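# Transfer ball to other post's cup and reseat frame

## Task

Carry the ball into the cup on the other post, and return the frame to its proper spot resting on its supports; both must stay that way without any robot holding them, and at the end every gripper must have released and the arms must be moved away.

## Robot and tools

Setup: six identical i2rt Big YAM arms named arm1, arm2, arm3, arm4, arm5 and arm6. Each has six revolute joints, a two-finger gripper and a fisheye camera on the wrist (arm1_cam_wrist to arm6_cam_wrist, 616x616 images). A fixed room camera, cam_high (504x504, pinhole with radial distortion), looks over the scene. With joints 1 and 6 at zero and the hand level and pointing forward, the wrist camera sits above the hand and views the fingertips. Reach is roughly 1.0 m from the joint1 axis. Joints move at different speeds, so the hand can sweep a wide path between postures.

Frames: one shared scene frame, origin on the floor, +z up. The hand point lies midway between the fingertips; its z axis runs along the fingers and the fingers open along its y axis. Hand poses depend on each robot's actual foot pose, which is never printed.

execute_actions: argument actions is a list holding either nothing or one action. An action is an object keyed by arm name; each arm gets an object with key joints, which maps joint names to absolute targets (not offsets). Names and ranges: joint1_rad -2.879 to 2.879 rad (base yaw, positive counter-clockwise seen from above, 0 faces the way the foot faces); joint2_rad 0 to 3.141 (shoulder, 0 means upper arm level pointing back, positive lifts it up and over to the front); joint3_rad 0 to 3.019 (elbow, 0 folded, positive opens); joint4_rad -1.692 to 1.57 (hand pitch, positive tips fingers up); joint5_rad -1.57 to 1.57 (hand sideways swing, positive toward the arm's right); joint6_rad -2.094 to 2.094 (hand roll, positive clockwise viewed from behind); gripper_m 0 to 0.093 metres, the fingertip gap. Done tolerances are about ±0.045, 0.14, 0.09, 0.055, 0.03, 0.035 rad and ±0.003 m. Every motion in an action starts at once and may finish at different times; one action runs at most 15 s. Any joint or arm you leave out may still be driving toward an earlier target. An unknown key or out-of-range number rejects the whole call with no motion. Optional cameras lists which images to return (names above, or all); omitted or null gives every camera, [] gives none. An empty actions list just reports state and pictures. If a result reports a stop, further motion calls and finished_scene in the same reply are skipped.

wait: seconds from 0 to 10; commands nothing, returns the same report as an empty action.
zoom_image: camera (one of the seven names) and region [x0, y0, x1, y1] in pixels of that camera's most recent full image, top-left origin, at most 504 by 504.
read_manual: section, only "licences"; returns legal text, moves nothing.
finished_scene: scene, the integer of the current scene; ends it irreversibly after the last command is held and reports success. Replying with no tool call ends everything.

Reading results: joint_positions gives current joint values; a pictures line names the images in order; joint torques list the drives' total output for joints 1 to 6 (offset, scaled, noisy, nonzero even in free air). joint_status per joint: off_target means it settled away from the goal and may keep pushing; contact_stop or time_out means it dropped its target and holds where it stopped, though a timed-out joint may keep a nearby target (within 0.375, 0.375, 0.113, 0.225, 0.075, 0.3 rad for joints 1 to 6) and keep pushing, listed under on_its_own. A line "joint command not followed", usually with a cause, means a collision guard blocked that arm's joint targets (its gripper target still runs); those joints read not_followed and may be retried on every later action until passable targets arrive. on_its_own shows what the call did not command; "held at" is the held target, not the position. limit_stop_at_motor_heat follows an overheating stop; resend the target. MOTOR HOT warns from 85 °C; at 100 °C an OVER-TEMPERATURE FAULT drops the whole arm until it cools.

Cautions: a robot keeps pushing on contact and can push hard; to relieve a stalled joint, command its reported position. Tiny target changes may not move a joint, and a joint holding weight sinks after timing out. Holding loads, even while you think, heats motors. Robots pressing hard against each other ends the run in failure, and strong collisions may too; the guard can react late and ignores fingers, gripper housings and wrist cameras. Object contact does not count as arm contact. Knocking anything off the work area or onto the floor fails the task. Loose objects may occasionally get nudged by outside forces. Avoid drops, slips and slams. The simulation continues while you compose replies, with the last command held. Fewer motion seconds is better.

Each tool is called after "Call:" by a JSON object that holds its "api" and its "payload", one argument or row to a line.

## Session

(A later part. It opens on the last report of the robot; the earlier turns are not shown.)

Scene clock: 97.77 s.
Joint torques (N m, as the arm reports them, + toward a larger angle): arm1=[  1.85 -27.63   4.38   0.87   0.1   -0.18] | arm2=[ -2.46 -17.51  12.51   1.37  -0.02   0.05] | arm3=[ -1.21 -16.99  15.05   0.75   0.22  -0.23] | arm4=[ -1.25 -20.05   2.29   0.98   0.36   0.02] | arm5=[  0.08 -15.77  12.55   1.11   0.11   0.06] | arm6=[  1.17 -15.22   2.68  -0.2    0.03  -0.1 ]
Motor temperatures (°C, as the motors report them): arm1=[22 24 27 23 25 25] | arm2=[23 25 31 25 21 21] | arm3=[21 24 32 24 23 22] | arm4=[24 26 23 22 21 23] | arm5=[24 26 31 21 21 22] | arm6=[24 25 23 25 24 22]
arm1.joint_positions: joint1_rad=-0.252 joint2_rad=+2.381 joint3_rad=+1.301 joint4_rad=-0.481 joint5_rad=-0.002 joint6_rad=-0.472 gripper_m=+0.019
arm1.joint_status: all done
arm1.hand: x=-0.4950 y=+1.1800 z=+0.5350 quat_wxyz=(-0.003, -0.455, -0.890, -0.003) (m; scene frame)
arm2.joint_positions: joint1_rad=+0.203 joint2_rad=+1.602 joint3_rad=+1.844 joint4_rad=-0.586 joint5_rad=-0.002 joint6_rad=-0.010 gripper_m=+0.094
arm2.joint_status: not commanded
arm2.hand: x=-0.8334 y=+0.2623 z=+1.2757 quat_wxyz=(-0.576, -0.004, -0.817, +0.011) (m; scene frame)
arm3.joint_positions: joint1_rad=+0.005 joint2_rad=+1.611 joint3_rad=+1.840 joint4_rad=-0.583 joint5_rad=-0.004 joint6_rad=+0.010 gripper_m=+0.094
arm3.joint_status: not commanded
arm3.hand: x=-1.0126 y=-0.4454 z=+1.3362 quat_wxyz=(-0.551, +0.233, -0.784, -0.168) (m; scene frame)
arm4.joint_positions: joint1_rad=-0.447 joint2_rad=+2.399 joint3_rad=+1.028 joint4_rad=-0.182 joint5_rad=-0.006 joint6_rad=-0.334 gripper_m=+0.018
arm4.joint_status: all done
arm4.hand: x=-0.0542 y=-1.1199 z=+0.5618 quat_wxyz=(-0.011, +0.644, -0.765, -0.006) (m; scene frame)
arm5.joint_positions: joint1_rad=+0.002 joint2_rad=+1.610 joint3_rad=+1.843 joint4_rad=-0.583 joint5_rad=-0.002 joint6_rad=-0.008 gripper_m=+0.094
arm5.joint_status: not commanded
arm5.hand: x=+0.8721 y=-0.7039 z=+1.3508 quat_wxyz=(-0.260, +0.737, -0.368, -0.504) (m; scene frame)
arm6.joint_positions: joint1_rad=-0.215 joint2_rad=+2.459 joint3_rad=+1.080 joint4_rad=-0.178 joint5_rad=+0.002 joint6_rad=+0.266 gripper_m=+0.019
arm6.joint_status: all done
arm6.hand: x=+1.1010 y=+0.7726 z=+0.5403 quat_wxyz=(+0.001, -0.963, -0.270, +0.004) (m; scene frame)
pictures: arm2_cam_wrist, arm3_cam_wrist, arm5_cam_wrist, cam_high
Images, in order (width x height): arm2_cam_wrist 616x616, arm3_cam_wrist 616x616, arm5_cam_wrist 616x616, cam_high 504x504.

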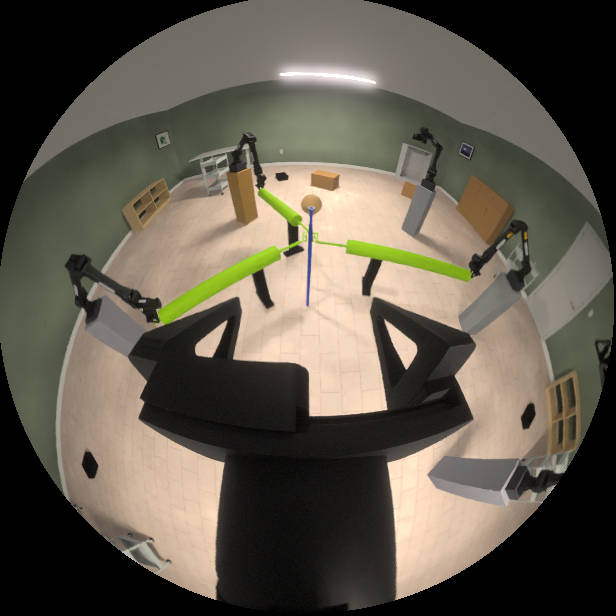

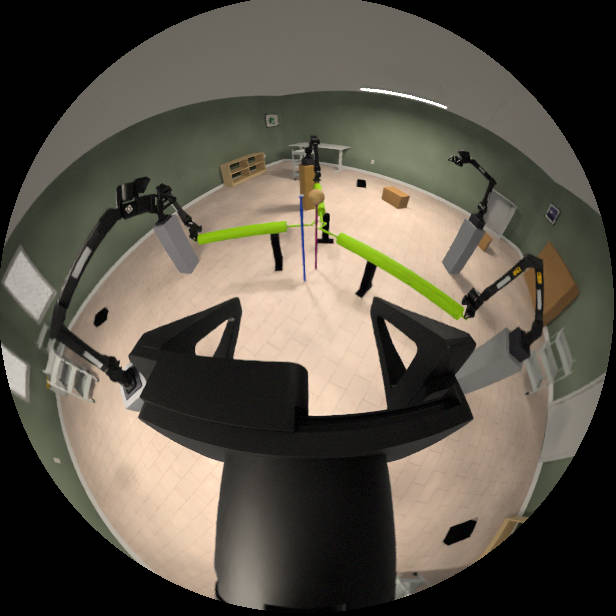

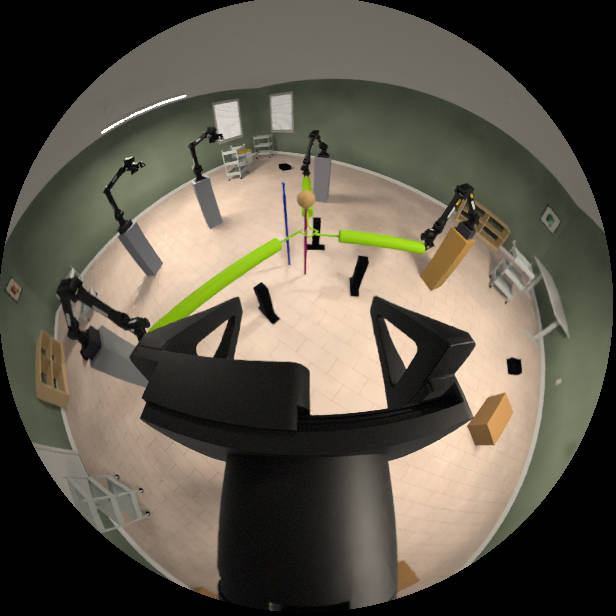

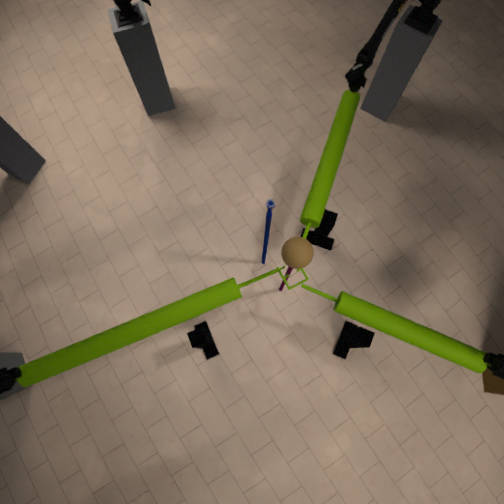

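Call:
{"api": "execute_actions", "payload": {
  "actions": [
    {"arm1":{"joints":{"joint2_rad":2.163,"joint3_rad":1.262,"joint4_rad":-0.622}},"arm4":{"joints":{"joint2_rad":2.16,"joint3_rad":0.957,"joint4_rad":-0.336}},"arm6":{"joints":{"joint2_rad":2.213,"joint3_rad":0.996,"joint4_rad":-0.318}}}
  ],
  "cameras": []
}}

Call:
{"api": "execute_actions", "payload": {
  "actions": [
    {"arm1":{"joints":{"joint2_rad":2.022,"joint4_rad":-0.759}},"arm4":{"joints":{"joint2_rad":1.975,"joint3_rad":0.928,"joint4_rad":-0.492}},"arm6":{"joints":{"joint2_rad":2.03,"joint3_rad":0.96,"joint4_rad":-0.465}}}
  ],
  "cameras": ["arm2_cam_wrist","arm3_cam_wrist","arm5_cam_wrist"]
}}

Call:
{"api": "zoom_image", "payload": {
  "camera": "arm2_cam_wrist",
  "region": [270, 180, 350, 260]
}}

Call:
{"api": "zoom_image", "payload": {
  "camera": "arm5_cam_wrist",
  "region": [265, 175, 345, 255]
}}

Call:
{"api": "zoom_image", "payload": {
  "camera": "arm3_cam_wrist",
  "region": [275, 175, 355, 255]
}}

Scene clock: 109.00 s.
Joint torques (N m, as the arm reports them, + toward a larger angle): arm1=[  1.89 -23.74   5.77   0.15   0.01  -0.16] | arm2=[ -1.99 -17.69  12.51   1.31   0.02   0.05] | arm3=[ -1.21 -17.03  15.05   0.74   0.22  -0.24] | arm4=[ -0.98 -18.53   4.07   0.21   0.34   0.03] | arm5=[  0.06 -16.04  12.59   1.01   0.14   0.04] | arm6=[  0.36 -15.52   3.99   0.3    0.17  -0.11]
Motor temperatures (°C, as the motors report them): arm1=[22 25 27 23 25 25] | arm2=[23 26 33 25 21 21] | arm3=[21 25 34 24 23 22] | arm4=[24 27 23 22 21 23] | arm5=[24 26 33 21 21 22] | arm6=[24 26 23 25 24 22]
arm1.joint_positions: joint1_rad=-0.246 joint2_rad=+2.188 joint3_rad=+1.250 joint4_rad=-0.611 joint5_rad=-0.001 joint6_rad=-0.472 gripper_m=+0.019
arm1.joint_status: all done
arm1.hand: x=-0.4916 y=+1.1769 z=+0.6218 quat_wxyz=(-0.006, -0.452, -0.892, +0.002) (m; scene frame)
arm2.joint_positions: joint1_rad=+0.203 joint2_rad=+1.602 joint3_rad=+1.844 joint4_rad=-0.586 joint5_rad=-0.002 joint6_rad=-0.010 gripper_m=+0.094
arm2.joint_status: not commanded
arm2.hand: x=-0.8334 y=+0.2623 z=+1.2757 quat_wxyz=(-0.576, -0.004, -0.817, +0.011) (m; scene frame)
arm3.joint_positions: joint1_rad=+0.005 joint2_rad=+1.611 joint3_rad=+1.840 joint4_rad=-0.583 joint5_rad=-0.004 joint6_rad=+0.010 gripper_m=+0.094
arm3.joint_status: not commanded
arm3.hand: x=-1.0126 y=-0.4454 z=+1.3362 quat_wxyz=(-0.551, +0.233, -0.784, -0.168) (m; scene frame)
arm4.joint_positions: joint1_rad=-0.451 joint2_rad=+2.181 joint3_rad=+0.949 joint4_rad=-0.327 joint5_rad=-0.005 joint6_rad=-0.334 gripper_m=+0.018
arm4.joint_status: all done
arm4.hand: x=-0.0541 y=-1.1235 z=+0.6415 quat_wxyz=(-0.009, +0.642, -0.767, -0.005) (m; scene frame)
arm5.joint_positions: joint1_rad=+0.002 joint2_rad=+1.610 joint3_rad=+1.843 joint4_rad=-0.583 joint5_rad=-0.002 joint6_rad=-0.008 gripper_m=+0.094
arm5.joint_status: not commanded
arm5.hand: x=+0.8721 y=-0.7039 z=+1.3508 quat_wxyz=(-0.260, +0.737, -0.368, -0.504) (m; scene frame)
arm6.joint_positions: joint1_rad=-0.208 joint2_rad=+2.232 joint3_rad=+0.993 joint4_rad=-0.317 joint5_rad=-0.001 joint6_rad=+0.265 gripper_m=+0.019
arm6.joint_status: all done
arm6.hand: x=+1.1025 y=+0.7681 z=+0.6251 quat_wxyz=(-0.001, -0.962, -0.274, +0.004) (m; scene frame)
pictures: none
No camera images: the call's "cameras" was empty. Leave "cameras" out to get every camera's image.

Scene clock: 109.97 s.
Joint torques (N m, as the arm reports them, + toward a larger angle): arm1=[  1.97 -23.76   6.59   0.07  -0.04  -0.13] | arm2=[ -1.99 -17.17  12.48   1.25  -0.01   0.04] | arm3=[ -1.23 -17.02  15.04   0.74   0.22  -0.23] | arm4=[ -0.99 -17.51   5.4    0.17   0.31   0.01] | arm5=[  0.08 -16.27  12.56   1.02   0.11   0.04] | arm6=[  1.09 -15.09   5.37   0.4    0.14  -0.08]
Motor temperatures (°C, as the motors report them): arm1=[22 25 27 23 25 25] | arm2=[23 26 33 25 21 21] | arm3=[21 25 34 24 23 22] | arm4=[24 27 23 22 21 23] | arm5=[24 26 33 21 21 22] | arm6=[24 26 23 25 24 22]
arm1.joint_positions: joint1_rad=-0.246 joint2_rad=+2.048 joint3_rad=+1.250 joint4_rad=-0.749 joint5_rad=-0.001 joint6_rad=-0.472 gripper_m=+0.019
arm1.joint_status: all done
arm1.hand: x=-0.4918 y=+1.1754 z=+0.6915 quat_wxyz=(-0.006, -0.452, -0.892, +0.002) (m; scene frame)
arm2.joint_positions: joint1_rad=+0.203 joint2_rad=+1.602 joint3_rad=+1.844 joint4_rad=-0.586 joint5_rad=-0.002 joint6_rad=-0.010 gripper_m=+0.094
arm2.joint_status: not commanded
arm2.hand: x=-0.8334 y=+0.2623 z=+1.2757 quat_wxyz=(-0.576, -0.004, -0.817, +0.011) (m; scene frame)
arm3.joint_positions: joint1_rad=+0.005 joint2_rad=+1.611 joint3_rad=+1.840 joint4_rad=-0.583 joint5_rad=-0.004 joint6_rad=+0.010 gripper_m=+0.094
arm3.joint_status: not commanded
arm3.hand: x=-1.0126 y=-0.4454 z=+1.3362 quat_wxyz=(-0.551, +0.233, -0.784, -0.168) (m; scene frame)
arm4.joint_positions: joint1_rad=-0.452 joint2_rad=+1.994 joint3_rad=+0.917 joint4_rad=-0.483 joint5_rad=-0.004 joint6_rad=-0.334 gripper_m=+0.018
arm4.joint_status: all done
arm4.hand: x=-0.0547 y=-1.1249 z=+0.7115 quat_wxyz=(-0.009, +0.642, -0.767, -0.005) (m; scene frame)
arm5.joint_positions: joint1_rad=+0.002 joint2_rad=+1.610 joint3_rad=+1.843 joint4_rad=-0.583 joint5_rad=-0.002 joint6_rad=-0.008 gripper_m=+0.094
arm5.joint_status: not commanded
arm5.hand: x=+0.8721 y=-0.7039 z=+1.3508 quat_wxyz=(-0.260, +0.737, -0.368, -0.504) (m; scene frame)
arm6.joint_positions: joint1_rad=-0.209 joint2_rad=+2.045 joint3_rad=+0.957 joint4_rad=-0.464 joint5_rad=-0.001 joint6_rad=+0.265 gripper_m=+0.019
arm6.joint_status: all done
arm6.hand: x=+1.1013 y=+0.7671 z=+0.6965 quat_wxyz=(-0.002, -0.962, -0.273, +0.006) (m; scene frame)
pictures: arm2_cam_wrist, arm3_cam_wrist, arm5_cam_wrist
Images, in order (width x height): arm2_cam_wrist 616x616, arm3_cam_wrist 616x616, arm5_cam_wrist 616x616.

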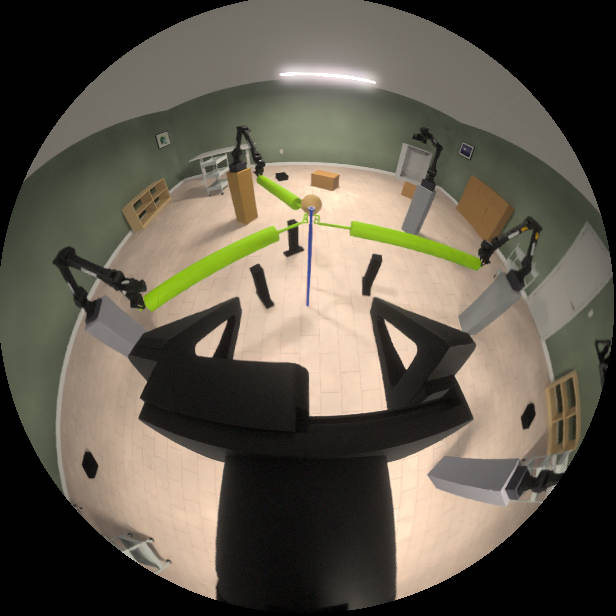

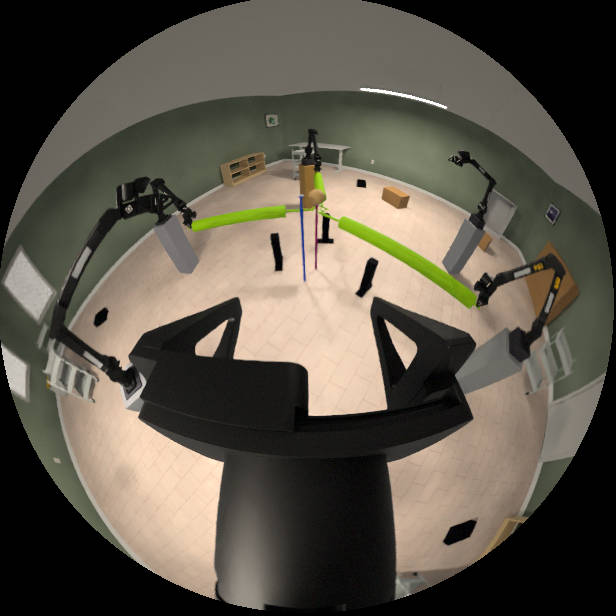

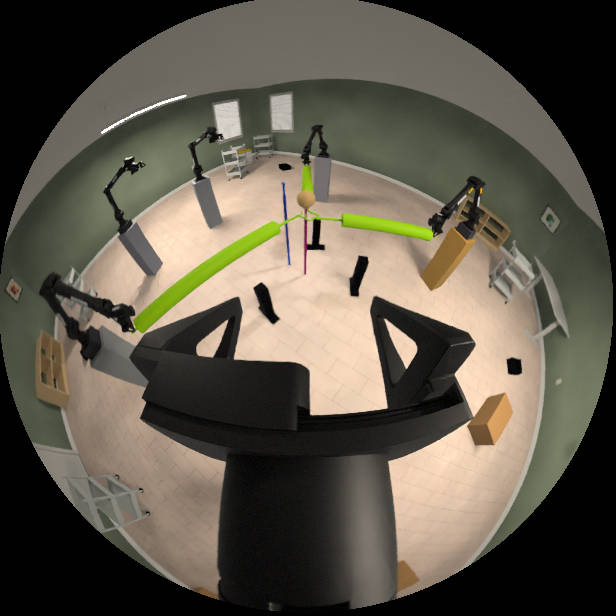

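Region (270, 180, 350, 260) of arm2_cam_wrist's 616x616 image, scaled by 6.300, with more detail than that image has.

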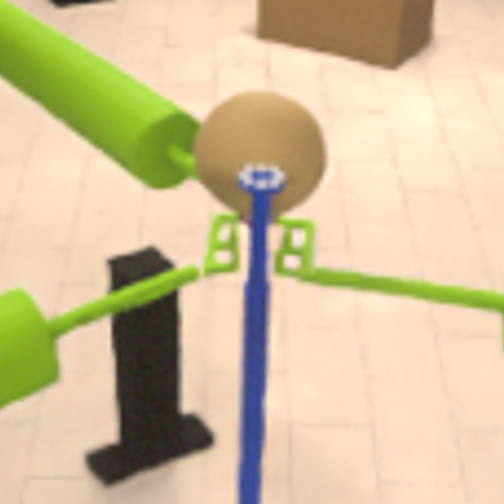

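Region (265, 175, 345, 255) of arm5_cam_wrist's 616x616 image, scaled by 6.300, with more detail than that image has.

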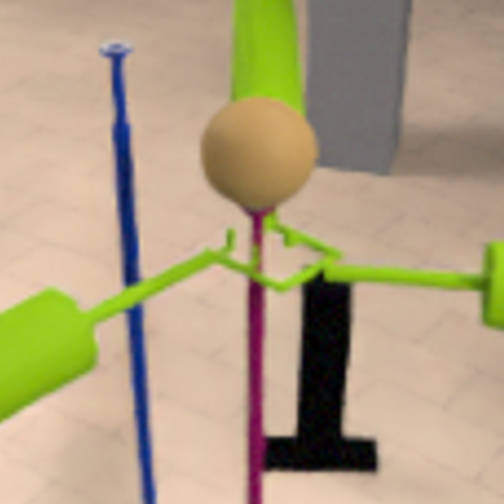

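Region (275, 175, 355, 255) of arm3_cam_wrist's 616x616 image, scaled by 6.300, with more detail than that image has.

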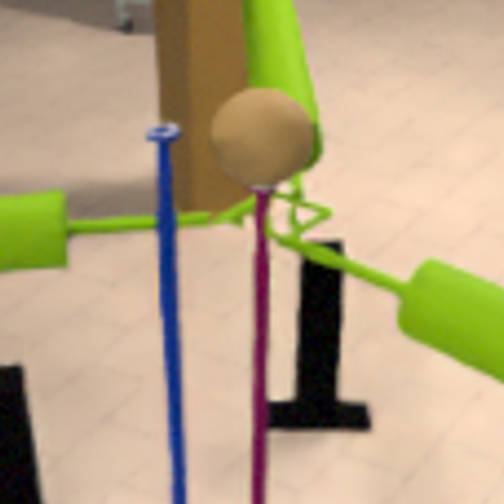

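Call:
{"api": "execute_actions", "payload": {
  "actions": [
    {"arm1":{"joints":{"joint1_rad":-0.265,"joint2_rad":1.95,"joint3_rad":1.28,"joint4_rad":-0.848}},"arm4":{"joints":{"joint1_rad":-0.436,"joint2_rad":1.874,"joint4_rad":-0.59}},"arm6":{"joints":{"joint1_rad":-0.22,"joint2_rad":1.938,"joint3_rad":0.968,"joint4_rad":-0.562}}}
  ],
  "cameras": []
}}

Call:
{"api": "execute_actions", "payload": {
  "actions": [
    {"arm1":{"joints":{"joint2_rad":1.87,"joint3_rad":1.313,"joint4_rad":-0.96}},"arm4":{"joints":{"joint2_rad":1.758,"joint3_rad":0.955,"joint4_rad":-0.722}},"arm6":{"joints":{"joint2_rad":1.823,"joint3_rad":0.982,"joint4_rad":-0.688}}}
  ],
  "cameras": ["arm2_cam_wrist","arm5_cam_wrist"]
}}

Call:
{"api": "zoom_image", "payload": {
  "camera": "arm2_cam_wrist",
  "region": [270, 160, 350, 240]
}}

Call:
{"api": "zoom_image", "payload": {
  "camera": "arm5_cam_wrist",
  "region": [265, 155, 345, 235]
}}

Scene clock: 117.93 s.
Joint torques (N m, as the arm reports them, + toward a larger angle): arm1=[  0.96 -24.45   7.86  -0.68   0.1   -0.17] | arm2=[ -2.16 -17.91  12.5    1.38  -0.01   0.06] | arm3=[ -1.19 -17.    15.05   0.76   0.22  -0.23] | arm4=[ -0.54 -16.88   6.15  -0.11   0.37  -0.04] | arm5=[  0.37 -16.72  12.54   0.94   0.09   0.02] | arm6=[ -0.96 -13.86   6.85   0.18   0.12  -0.05]
Motor temperatures (°C, as the motors report them): arm1=[22 25 27 23 25 25] | arm2=[23 26 34 25 21 21] | arm3=[21 25 35 24 23 22] | arm4=[24 26 23 22 21 23] | arm5=[24 27 34 21 21 22] | arm6=[24 26 23 25 24 22]
arm1.joint_positions: joint1_rad=-0.248 joint2_rad=+1.984 joint3_rad=+1.250 joint4_rad=-0.824 joint5_rad=-0.004 joint6_rad=-0.472 gripper_m=+0.019
arm1.joint_status: all done
arm1.hand: x=-0.4938 y=+1.1804 z=+0.7237 quat_wxyz=(-0.004, -0.454, -0.891, -0.003) (m; scene frame)
arm2.joint_positions: joint1_rad=+0.203 joint2_rad=+1.602 joint3_rad=+1.844 joint4_rad=-0.586 joint5_rad=-0.002 joint6_rad=-0.010 gripper_m=+0.094
arm2.joint_status: not commanded
arm2.hand: x=-0.8334 y=+0.2623 z=+1.2757 quat_wxyz=(-0.576, -0.004, -0.817, +0.011) (m; scene frame)
arm3.joint_positions: joint1_rad=+0.005 joint2_rad=+1.611 joint3_rad=+1.840 joint4_rad=-0.583 joint5_rad=-0.004 joint6_rad=+0.010 gripper_m=+0.094
arm3.joint_status: not commanded
arm3.hand: x=-1.0126 y=-0.4454 z=+1.3362 quat_wxyz=(-0.551, +0.233, -0.784, -0.168) (m; scene frame)
arm4.joint_positions: joint1_rad=-0.437 joint2_rad=+1.894 joint3_rad=+0.917 joint4_rad=-0.574 joint5_rad=-0.006 joint6_rad=-0.327 gripper_m=+0.018
arm4.joint_status: all done
arm4.hand: x=-0.0595 y=-1.1202 z=+0.7514 quat_wxyz=(-0.012, +0.645, -0.764, -0.007) (m; scene frame)
arm5.joint_positions: joint1_rad=+0.002 joint2_rad=+1.610 joint3_rad=+1.843 joint4_rad=-0.583 joint5_rad=-0.002 joint6_rad=-0.008 gripper_m=+0.094
arm5.joint_status: not commanded
arm5.hand: x=+0.8721 y=-0.7039 z=+1.3508 quat_wxyz=(-0.260, +0.737, -0.368, -0.504) (m; scene frame)
arm6.joint_positions: joint1_rad=-0.218 joint2_rad=+1.961 joint3_rad=+0.957 joint4_rad=-0.557 joint5_rad=+0.000 joint6_rad=+0.265 gripper_m=+0.019
arm6.joint_status: all done
arm6.hand: x=+1.0987 y=+0.7704 z=+0.7312 quat_wxyz=(+0.001, -0.963, -0.269, +0.003) (m; scene frame)
pictures: none
No camera images: the call's "cameras" was empty. Leave "cameras" out to get every camera's image.

Scene clock: 118.93 s.
Joint torques (N m, as the arm reports them, + toward a larger angle): arm1=[  0.39 -23.94   9.31  -1.19   0.24  -0.22] | arm2=[ -1.84 -17.74  12.49   1.45   0.     0.02] | arm3=[ -1.21 -17.01  15.06   0.74   0.22  -0.24] | arm4=[ -0.29 -16.09   8.36  -0.89   0.54  -0.06] | arm5=[  0.17 -15.87  12.53   1.1    0.09   0.06] | arm6=[  0.   -14.12   9.22  -0.65   0.03  -0.07]
Motor temperatures (°C, as the motors report them): arm1=[22 25 27 23 25 25] | arm2=[23 26 34 25 21 21] | arm3=[21 25 35 24 23 22] | arm4=[24 26 24 22 21 23] | arm5=[24 27 34 21 21 22] | arm6=[24 26 23 25 24 22]
arm1.joint_positions: joint1_rad=-0.249 joint2_rad=+1.905 joint3_rad=+1.271 joint4_rad=-0.925 joint5_rad=-0.007 joint6_rad=-0.472 gripper_m=+0.019
arm1.joint_status: all done
arm1.hand: x=-0.4939 y=+1.1819 z=+0.7691 quat_wxyz=(-0.005, -0.454, -0.891, -0.004) (m; scene frame)
arm2.joint_positions: joint1_rad=+0.203 joint2_rad=+1.602 joint3_rad=+1.844 joint4_rad=-0.586 joint5_rad=-0.002 joint6_rad=-0.010 gripper_m=+0.094
arm2.joint_status: not commanded
arm2.hand: x=-0.8334 y=+0.2623 z=+1.2757 quat_wxyz=(-0.576, -0.004, -0.817, +0.011) (m; scene frame)
arm3.joint_positions: joint1_rad=+0.005 joint2_rad=+1.611 joint3_rad=+1.840 joint4_rad=-0.583 joint5_rad=-0.004 joint6_rad=+0.010 gripper_m=+0.094
arm3.joint_status: not commanded
arm3.hand: x=-1.0126 y=-0.4454 z=+1.3362 quat_wxyz=(-0.551, +0.233, -0.784, -0.168) (m; scene frame)
arm4.joint_positions: joint1_rad=-0.436 joint2_rad=+1.776 joint3_rad=+0.926 joint4_rad=-0.688 joint5_rad=-0.009 joint6_rad=-0.326 gripper_m=+0.018
arm4.joint_status: all done
arm4.hand: x=-0.0604 y=-1.1195 z=+0.8003 quat_wxyz=(-0.018, +0.645, -0.764, -0.011) (m; scene frame)
arm5.joint_positions: joint1_rad=+0.002 joint2_rad=+1.610 joint3_rad=+1.843 joint4_rad=-0.583 joint5_rad=-0.002 joint6_rad=-0.008 gripper_m=+0.094
arm5.joint_status: not commanded
arm5.hand: x=+0.8721 y=-0.7039 z=+1.3508 quat_wxyz=(-0.260, +0.737, -0.368, -0.504) (m; scene frame)
arm6.joint_positions: joint1_rad=-0.221 joint2_rad=+1.842 joint3_rad=+0.957 joint4_rad=-0.669 joint5_rad=+0.002 joint6_rad=+0.262 gripper_m=+0.019
arm6.joint_status: all done
arm6.hand: x=+1.0985 y=+0.7724 z=+0.7800 quat_wxyz=(+0.000, -0.963, -0.268, +0.006) (m; scene frame)
pictures: arm2_cam_wrist, arm5_cam_wrist
Images, in order (width x height): arm2_cam_wrist 616x616, arm5_cam_wrist 616x616.

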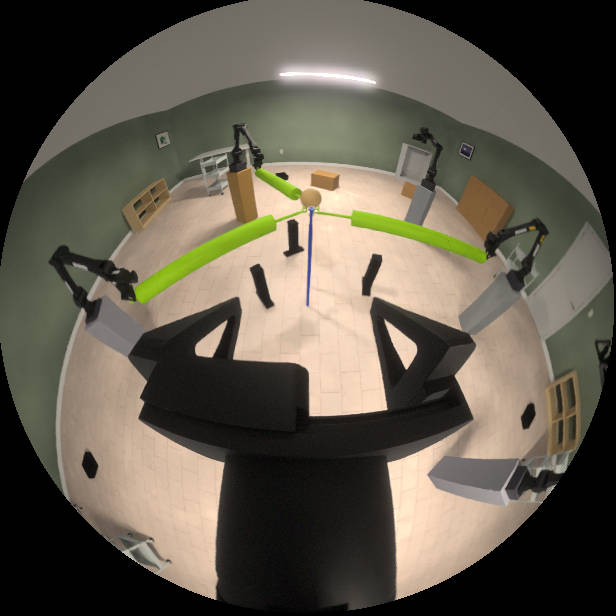

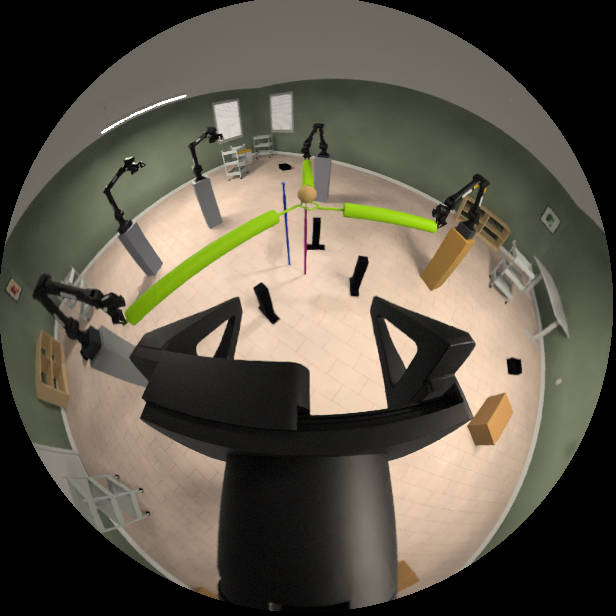

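Region (270, 160, 350, 240) of arm2_cam_wrist's 616x616 image, scaled by 6.300, with more detail than that image has.

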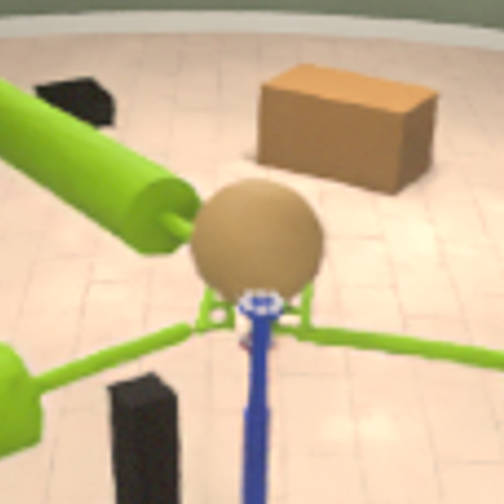

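Region (265, 155, 345, 235) of arm5_cam_wrist's 616x616 image, scaled by 6.300, with more detail than that image has.

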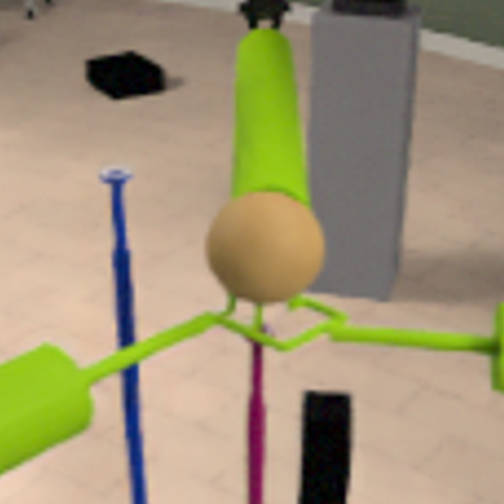

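Call:
{"api": "execute_actions", "payload": {
  "actions": [
    {"arm1":{"joints":{"joint2_rad":1.762,"joint3_rad":1.418,"joint4_rad":-1.14}},"arm4":{"joints":{"joint2_rad":1.606,"joint3_rad":1.03,"joint4_rad":-0.935}},"arm6":{"joints":{"joint2_rad":1.665,"joint3_rad":1.055,"joint4_rad":-0.895}}}
  ],
  "cameras": []
}}

Call:
{"api": "execute_actions", "payload": {
  "actions": [
    {"arm1":{"joints":{"joint2_rad":1.696,"joint3_rad":1.55,"joint4_rad":-1.335}},"arm4":{"joints":{"joint2_rad":1.497,"joint3_rad":1.142,"joint4_rad":-1.154}},"arm6":{"joints":{"joint2_rad":1.551,"joint3_rad":1.157,"joint4_rad":-1.11}}}
  ],
  "cameras": ["arm3_cam_wrist","arm5_cam_wrist","cam_high"]
}}

Scene clock: 126.93 s.
Joint torques (N m, as the arm reports them, + toward a larger angle): arm1=[  0.52 -23.09  11.13  -0.3    0.24  -0.17] | arm2=[ -2.44 -17.46  12.4    1.39  -0.04   0.04] | arm3=[ -1.21 -17.05  15.04   0.75   0.22  -0.23] | arm4=[ -0.56 -14.91  10.88  -0.81   0.42  -0.06] | arm5=[  0.36 -16.46  12.41   1.05   0.09   0.06] | arm6=[ -0.7  -13.15  12.44  -0.34   0.09  -0.09]
Motor temperatures (°C, as the motors report them): arm1=[22 24 28 23 25 25] | arm2=[23 26 34 25 21 21] | arm3=[21 26 36 24 23 22] | arm4=[24 26 25 22 21 23] | arm5=[24 27 34 21 21 22] | arm6=[24 26 24 25 24 22]
arm1.joint_positions: joint1_rad=-0.249 joint2_rad=+1.798 joint3_rad=+1.360 joint4_rad=-1.119 joint5_rad=-0.006 joint6_rad=-0.472 gripper_m=+0.019
arm1.joint_status: all done
arm1.hand: x=-0.4943 y=+1.1791 z=+0.8514 quat_wxyz=(-0.005, -0.454, -0.891, -0.003) (m; scene frame)
arm2.joint_positions: joint1_rad=+0.203 joint2_rad=+1.602 joint3_rad=+1.844 joint4_rad=-0.586 joint5_rad=-0.002 joint6_rad=-0.010 gripper_m=+0.094
arm2.joint_status: not commanded
arm2.hand: x=-0.8334 y=+0.2623 z=+1.2757 quat_wxyz=(-0.576, -0.004, -0.817, +0.011) (m; scene frame)
arm3.joint_positions: joint1_rad=+0.005 joint2_rad=+1.611 joint3_rad=+1.840 joint4_rad=-0.583 joint5_rad=-0.004 joint6_rad=+0.010 gripper_m=+0.094
arm3.joint_status: not commanded
arm3.hand: x=-1.0126 y=-0.4454 z=+1.3362 quat_wxyz=(-0.551, +0.233, -0.784, -0.168) (m; scene frame)
arm4.joint_positions: joint1_rad=-0.436 joint2_rad=+1.622 joint3_rad=+0.984 joint4_rad=-0.902 joint5_rad=-0.006 joint6_rad=-0.326 gripper_m=+0.018
arm4.joint_status: all done
arm4.hand: x=-0.0616 y=-1.1224 z=+0.8776 quat_wxyz=(-0.017, +0.645, -0.764, -0.009) (m; scene frame)
arm5.joint_positions: joint1_rad=+0.002 joint2_rad=+1.610 joint3_rad=+1.843 joint4_rad=-0.583 joint5_rad=-0.002 joint6_rad=-0.008 gripper_m=+0.094
arm5.joint_status: not commanded
arm5.hand: x=+0.8721 y=-0.7039 z=+1.3508 quat_wxyz=(-0.260, +0.737, -0.368, -0.504) (m; scene frame)
arm6.joint_positions: joint1_rad=-0.222 joint2_rad=+1.681 joint3_rad=+1.011 joint4_rad=-0.874 joint5_rad=+0.001 joint6_rad=+0.262 gripper_m=+0.019
arm6.joint_status: all done
arm6.hand: x=+1.0967 y=+0.7701 z=+0.8612 quat_wxyz=(-0.003, -0.963, -0.268, +0.010) (m; scene frame)
pictures: none
No camera images: the call's "cameras" was empty. Leave "cameras" out to get every camera's image.

Scene clock: 127.97 s.
Joint torques (N m, as the arm reports them, + toward a larger angle): arm1=[  0.53 -23.22  12.4   -0.42   0.25  -0.15] | arm2=[ -1.86 -17.67  12.46   1.42   0.01   0.06] | arm3=[ -1.16 -17.    15.05   0.75   0.22  -0.23] | arm4=[ -0.54 -15.    12.63  -0.99   0.29  -0.06] | arm5=[  0.39 -15.99  12.5    1.1    0.09   0.04] | arm6=[  0.53 -11.65  14.17  -0.76   0.07  -0.08]
Motor temperatures (°C, as the motors report them): arm1=[22 24 29 23 25 25] | arm2=[23 27 34 25 21 21] | arm3=[21 26 36 24 23 22] | arm4=[24 26 25 22 21 23] | arm5=[24 27 34 21 21 22] | arm6=[24 26 25 25 24 22]
arm1.joint_positions: joint1_rad=-0.249 joint2_rad=+1.734 joint3_rad=+1.485 joint4_rad=-1.309 joint5_rad=-0.008 joint6_rad=-0.472 gripper_m=+0.019
arm1.joint_status: all done
arm1.hand: x=-0.4942 y=+1.1771 z=+0.9282 quat_wxyz=(-0.005, -0.454, -0.891, -0.004) (m; scene frame)
arm2.joint_positions: joint1_rad=+0.203 joint2_rad=+1.602 joint3_rad=+1.844 joint4_rad=-0.586 joint5_rad=-0.002 joint6_rad=-0.010 gripper_m=+0.094
arm2.joint_status: not commanded
arm2.hand: x=-0.8334 y=+0.2623 z=+1.2757 quat_wxyz=(-0.576, -0.004, -0.817, +0.011) (m; scene frame)
arm3.joint_positions: joint1_rad=+0.005 joint2_rad=+1.611 joint3_rad=+1.840 joint4_rad=-0.583 joint5_rad=-0.004 joint6_rad=+0.010 gripper_m=+0.094
arm3.joint_status: not commanded
arm3.hand: x=-1.0126 y=-0.4454 z=+1.3362 quat_wxyz=(-0.551, +0.233, -0.784, -0.168) (m; scene frame)
arm4.joint_positions: joint1_rad=-0.436 joint2_rad=+1.517 joint3_rad=+1.084 joint4_rad=-1.116 joint5_rad=-0.004 joint6_rad=-0.326 gripper_m=+0.018
arm4.joint_status: all done
arm4.hand: x=-0.0627 y=-1.1250 z=+0.9516 quat_wxyz=(-0.013, +0.645, -0.764, -0.006) (m; scene frame)
arm5.joint_positions: joint1_rad=+0.002 joint2_rad=+1.610 joint3_rad=+1.843 joint4_rad=-0.583 joint5_rad=-0.002 joint6_rad=-0.008 gripper_m=+0.094
arm5.joint_status: not commanded
arm5.hand: x=+0.8721 y=-0.7039 z=+1.3508 quat_wxyz=(-0.260, +0.737, -0.368, -0.504) (m; scene frame)
arm6.joint_positions: joint1_rad=-0.222 joint2_rad=+1.570 joint3_rad=+1.108 joint4_rad=-1.081 joint5_rad=+0.002 joint6_rad=+0.262 gripper_m=+0.019
arm6.joint_status: all done
arm6.hand: x=+1.0957 y=+0.7688 z=+0.9377 quat_wxyz=(-0.003, -0.963, -0.268, +0.011) (m; scene frame)
pictures: arm3_cam_wrist, arm5_cam_wrist, cam_high
Images, in order (width x height): arm3_cam_wrist 616x616, arm5_cam_wrist 616x616, cam_high 504x504.

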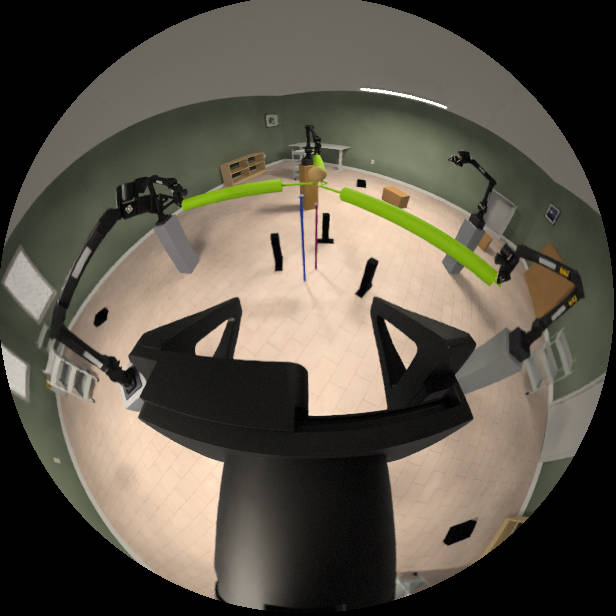

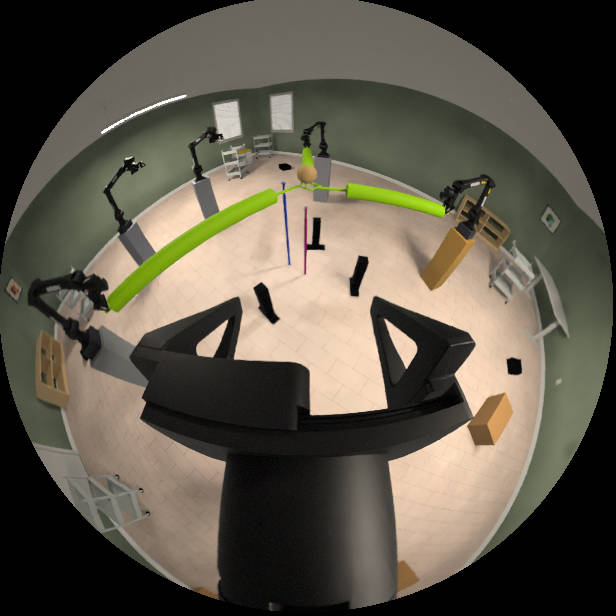

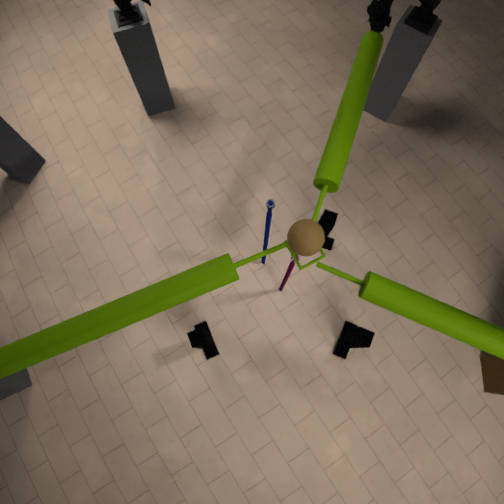

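Call:
{"api": "execute_actions", "payload": {
  "actions": [
    {"arm1":{"joints":{"joint1_rad":-0.349,"joint2_rad":1.668,"joint3_rad":1.51,"joint4_rad":-1.33,"joint6_rad":-0.573}},"arm4":{"joints":{"joint1_rad":-0.345,"joint2_rad":1.442,"joint3_rad":1.078,"joint4_rad":-1.148,"joint6_rad":-0.218}},"arm6":{"joints":{"joint1_rad":-0.287,"joint2_rad":1.64,"joint3_rad":1.275,"joint4_rad":-1.13,"joint6_rad":0.174}}}
  ],
  "cameras": []
}}

Call:
{"api": "execute_actions", "payload": {
  "actions": [
    {"arm1":{"joints":{"joint1_rad":-0.447,"joint2_rad":1.66,"joint3_rad":1.5,"joint6_rad":-0.672}},"arm4":{"joints":{"joint1_rad":-0.227,"joint2_rad":1.405,"joint3_rad":1.038,"joint6_rad":-0.1}},"arm6":{"joints":{"joint1_rad":-0.356,"joint2_rad":1.73,"joint3_rad":1.395,"joint4_rad":-1.16,"joint6_rad":0.105}}}
  ],
  "cameras": ["arm2_cam_wrist","arm3_cam_wrist","arm5_cam_wrist","cam_high"]
}}

Call:
{"api": "zoom_image", "payload": {
  "camera": "arm2_cam_wrist",
  "region": [270, 150, 350, 230]
}}

Call:
{"api": "zoom_image", "payload": {
  "camera": "arm5_cam_wrist",
  "region": [255, 145, 335, 225]
}}

Call:
{"api": "zoom_image", "payload": {
  "camera": "arm3_cam_wrist",
  "region": [270, 150, 350, 230]
}}

Scene clock: 137.53 s.
Joint torques (N m, as the arm reports them, + toward a larger angle): arm1=[  1.44 -24.94   9.58   0.23   0.16  -0.19] | arm2=[ -1.79 -17.3   12.61   1.41  -0.04   0.04] | arm3=[ -1.2  -16.97  15.06   0.75   0.22  -0.24] | arm4=[ -0.75 -16.19  10.09   0.     0.22   0.07] | arm5=[ -0.14 -16.28  12.45   1.05   0.08   0.02] | arm6=[  0.95 -15.56  15.31  -0.58  -0.05  -0.06]
Motor temperatures (°C, as the motors report them): arm1=[22 24 31 23 25 25] | arm2=[23 27 35 25 21 21] | arm3=[21 26 37 24 23 22] | arm4=[24 26 27 22 21 23] | arm5=[24 27 35 21 21 22] | arm6=[24 26 27 25 24 22]
arm1.joint_positions: joint1_rad=-0.343 joint2_rad=+1.731 joint3_rad=+1.477 joint4_rad=-1.316 joint5_rad=-0.005 joint6_rad=-0.567 gripper_m=+0.019
arm1.joint_status: all done
arm1.hand: x=-0.5439 y=+1.1757 z=+0.9268 quat_wxyz=(-0.002, -0.454, -0.891, -0.008) (m; scene frame)
arm2.joint_positions: joint1_rad=+0.203 joint2_rad=+1.602 joint3_rad=+1.844 joint4_rad=-0.586 joint5_rad=-0.002 joint6_rad=-0.010 gripper_m=+0.094
arm2.joint_status: not commanded
arm2.hand: x=-0.8334 y=+0.2623 z=+1.2757 quat_wxyz=(-0.576, -0.004, -0.817, +0.011) (m; scene frame)
arm3.joint_positions: joint1_rad=+0.005 joint2_rad=+1.611 joint3_rad=+1.840 joint4_rad=-0.583 joint5_rad=-0.004 joint6_rad=+0.010 gripper_m=+0.094
arm3.joint_status: not commanded
arm3.hand: x=-1.0126 y=-0.4454 z=+1.3362 quat_wxyz=(-0.551, +0.233, -0.784, -0.168) (m; scene frame)
arm4.joint_positions: joint1_rad=-0.343 joint2_rad=+1.484 joint3_rad=+1.054 joint4_rad=-1.135 joint5_rad=-0.002 joint6_rad=-0.227 gripper_m=+0.018
arm4.joint_status: all done
arm4.hand: x=-0.1040 y=-1.1229 z=+0.9539 quat_wxyz=(-0.006, +0.643, -0.766, -0.003) (m; scene frame)
arm5.joint_positions: joint1_rad=+0.002 joint2_rad=+1.610 joint3_rad=+1.843 joint4_rad=-0.583 joint5_rad=-0.002 joint6_rad=-0.008 gripper_m=+0.094
arm5.joint_status: not commanded
arm5.hand: x=+0.8721 y=-0.7039 z=+1.3508 quat_wxyz=(-0.260, +0.737, -0.368, -0.504) (m; scene frame)
arm6.joint_positions: joint1_rad=-0.302 joint2_rad=+1.672 joint3_rad=+1.213 joint4_rad=-1.112 joint5_rad=+0.004 joint6_rad=+0.180 gripper_m=+0.019
arm6.joint_status: all done
arm6.hand: x=+1.0475 y=+0.7732 z=+0.9296 quat_wxyz=(+0.005, -0.963, -0.270, -0.001) (m; scene frame)
pictures: none
No camera images: the call's "cameras" was empty. Leave "cameras" out to get every camera's image.

Scene clock: 138.43 s.
Joint torques (N m, as the arm reports them, + toward a larger angle): arm1=[  1.18 -24.86   9.54  -0.21   0.2   -0.2 ] | arm2=[ -2.03 -16.91  12.41   1.36   0.01   0.04] | arm3=[ -1.2  -16.99  15.04   0.75   0.22  -0.23] | arm4=[ -1.1  -15.1   10.14  -0.01   0.39   0.05] | arm5=[  0.16 -16.35  12.61   0.92   0.14   0.07] | arm6=[  1.25 -16.02  15.55  -0.36  -0.05  -0.06]
Motor temperatures (°C, as the motors report them): arm1=[22 24 31 23 25 25] | arm2=[23 27 35 25 21 21] | arm3=[21 26 37 24 23 22] | arm4=[24 26 27 22 21 23] | arm5=[24 27 35 21 21 22] | arm6=[24 26 27 25 24 22]
arm1.joint_positions: joint1_rad=-0.442 joint2_rad=+1.722 joint3_rad=+1.469 joint4_rad=-1.316 joint5_rad=-0.007 joint6_rad=-0.666 gripper_m=+0.019
arm1.joint_status: all done
arm1.hand: x=-0.5947 y=+1.1779 z=+0.9283 quat_wxyz=(-0.002, -0.453, -0.891, -0.007) (m; scene frame)
arm2.joint_positions: joint1_rad=+0.203 joint2_rad=+1.602 joint3_rad=+1.844 joint4_rad=-0.586 joint5_rad=-0.002 joint6_rad=-0.010 gripper_m=+0.094
arm2.joint_status: not commanded
arm2.hand: x=-0.8334 y=+0.2623 z=+1.2757 quat_wxyz=(-0.576, -0.004, -0.817, +0.011) (m; scene frame)
arm3.joint_positions: joint1_rad=+0.005 joint2_rad=+1.611 joint3_rad=+1.840 joint4_rad=-0.583 joint5_rad=-0.004 joint6_rad=+0.010 gripper_m=+0.094
arm3.joint_status: not commanded
arm3.hand: x=-1.0126 y=-0.4454 z=+1.3362 quat_wxyz=(-0.551, +0.233, -0.784, -0.168) (m; scene frame)
arm4.joint_positions: joint1_rad=-0.220 joint2_rad=+1.441 joint3_rad=+1.015 joint4_rad=-1.135 joint5_rad=-0.006 joint6_rad=-0.107 gripper_m=+0.018
arm4.joint_status: all done
arm4.hand: x=-0.1556 y=-1.1204 z=+0.9562 quat_wxyz=(-0.006, +0.644, -0.765, -0.006) (m; scene frame)
arm5.joint_positions: joint1_rad=+0.002 joint2_rad=+1.610 joint3_rad=+1.843 joint4_rad=-0.583 joint5_rad=-0.002 joint6_rad=-0.008 gripper_m=+0.094
arm5.joint_status: not commanded
arm5.hand: x=+0.8721 y=-0.7039 z=+1.3508 quat_wxyz=(-0.260, +0.737, -0.368, -0.504) (m; scene frame)
arm6.joint_positions: joint1_rad=-0.371 joint2_rad=+1.761 joint3_rad=+1.333 joint4_rad=-1.142 joint5_rad=+0.003 joint6_rad=+0.109 gripper_m=+0.019
arm6.joint_status: all done
arm6.hand: x=+0.9969 y=+0.7755 z=+0.9296 quat_wxyz=(+0.005, -0.963, -0.270, -0.001) (m; scene frame)
pictures: arm2_cam_wrist, arm3_cam_wrist, arm5_cam_wrist, cam_high
Images, in order (width x height): arm2_cam_wrist 616x616, arm3_cam_wrist 616x616, arm5_cam_wrist 616x616, cam_high 504x504.

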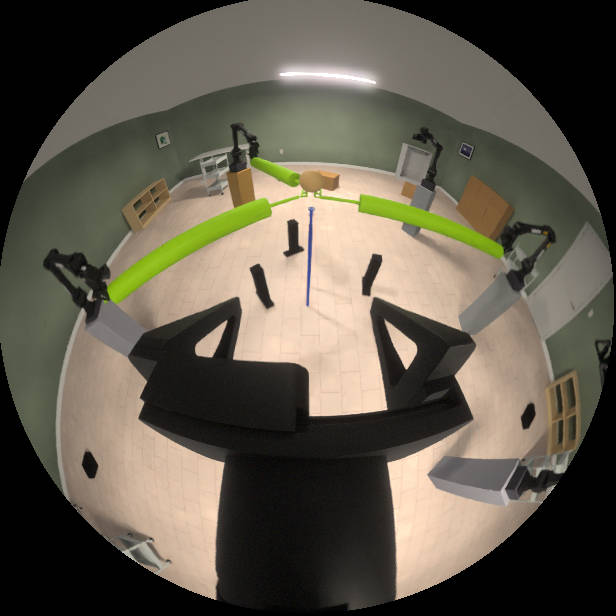

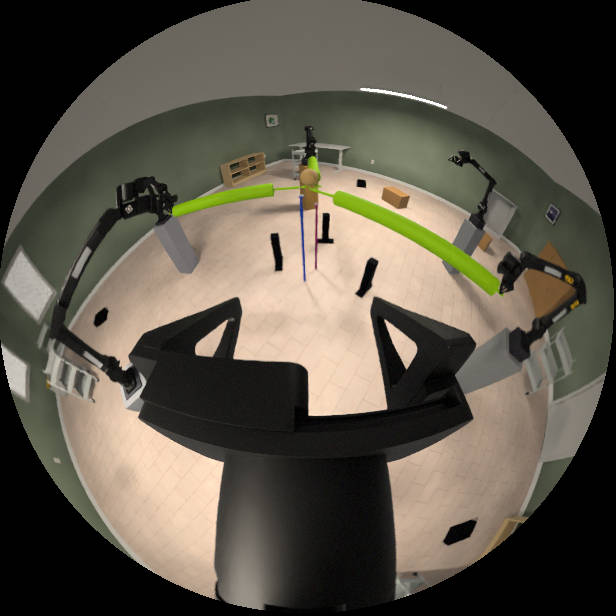

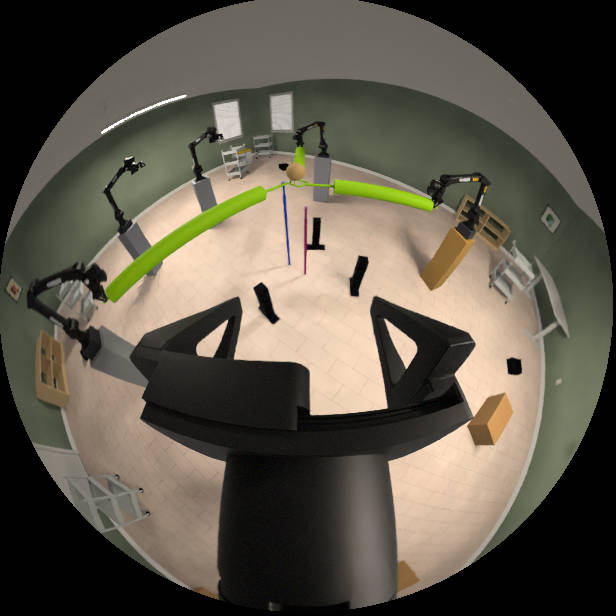

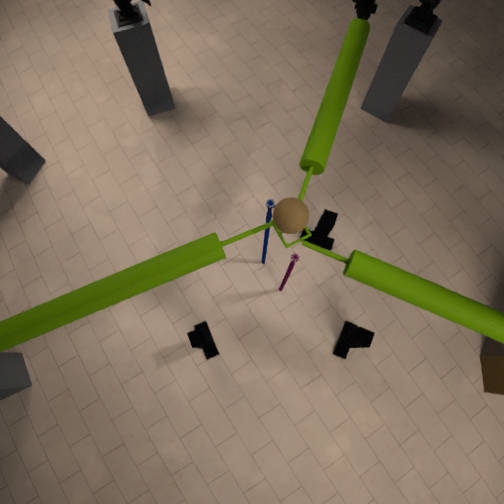

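Region (270, 150, 350, 230) of arm2_cam_wrist's 616x616 image, scaled by 6.300, with more detail than that image has.

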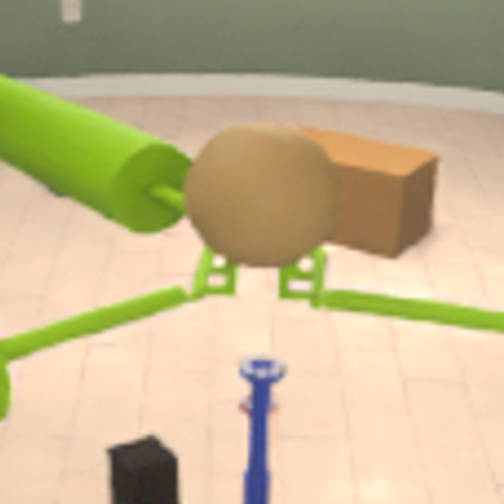

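Region (255, 145, 335, 225) of arm5_cam_wrist's 616x616 image, scaled by 6.300, with more detail than that image has.

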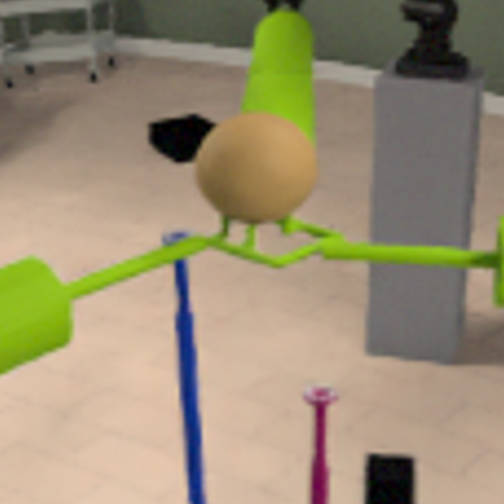

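Region (270, 150, 350, 230) of arm3_cam_wrist's 616x616 image, scaled by 6.300, with more detail than that image has.

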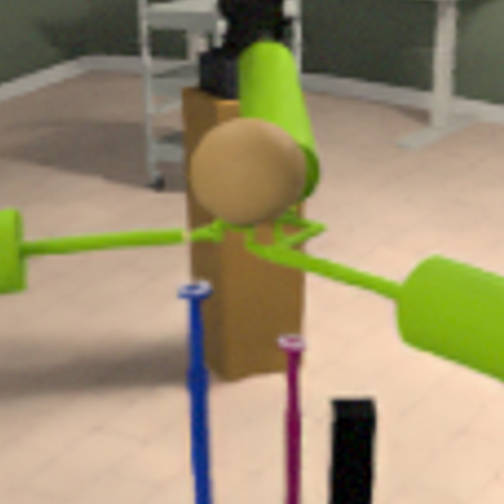

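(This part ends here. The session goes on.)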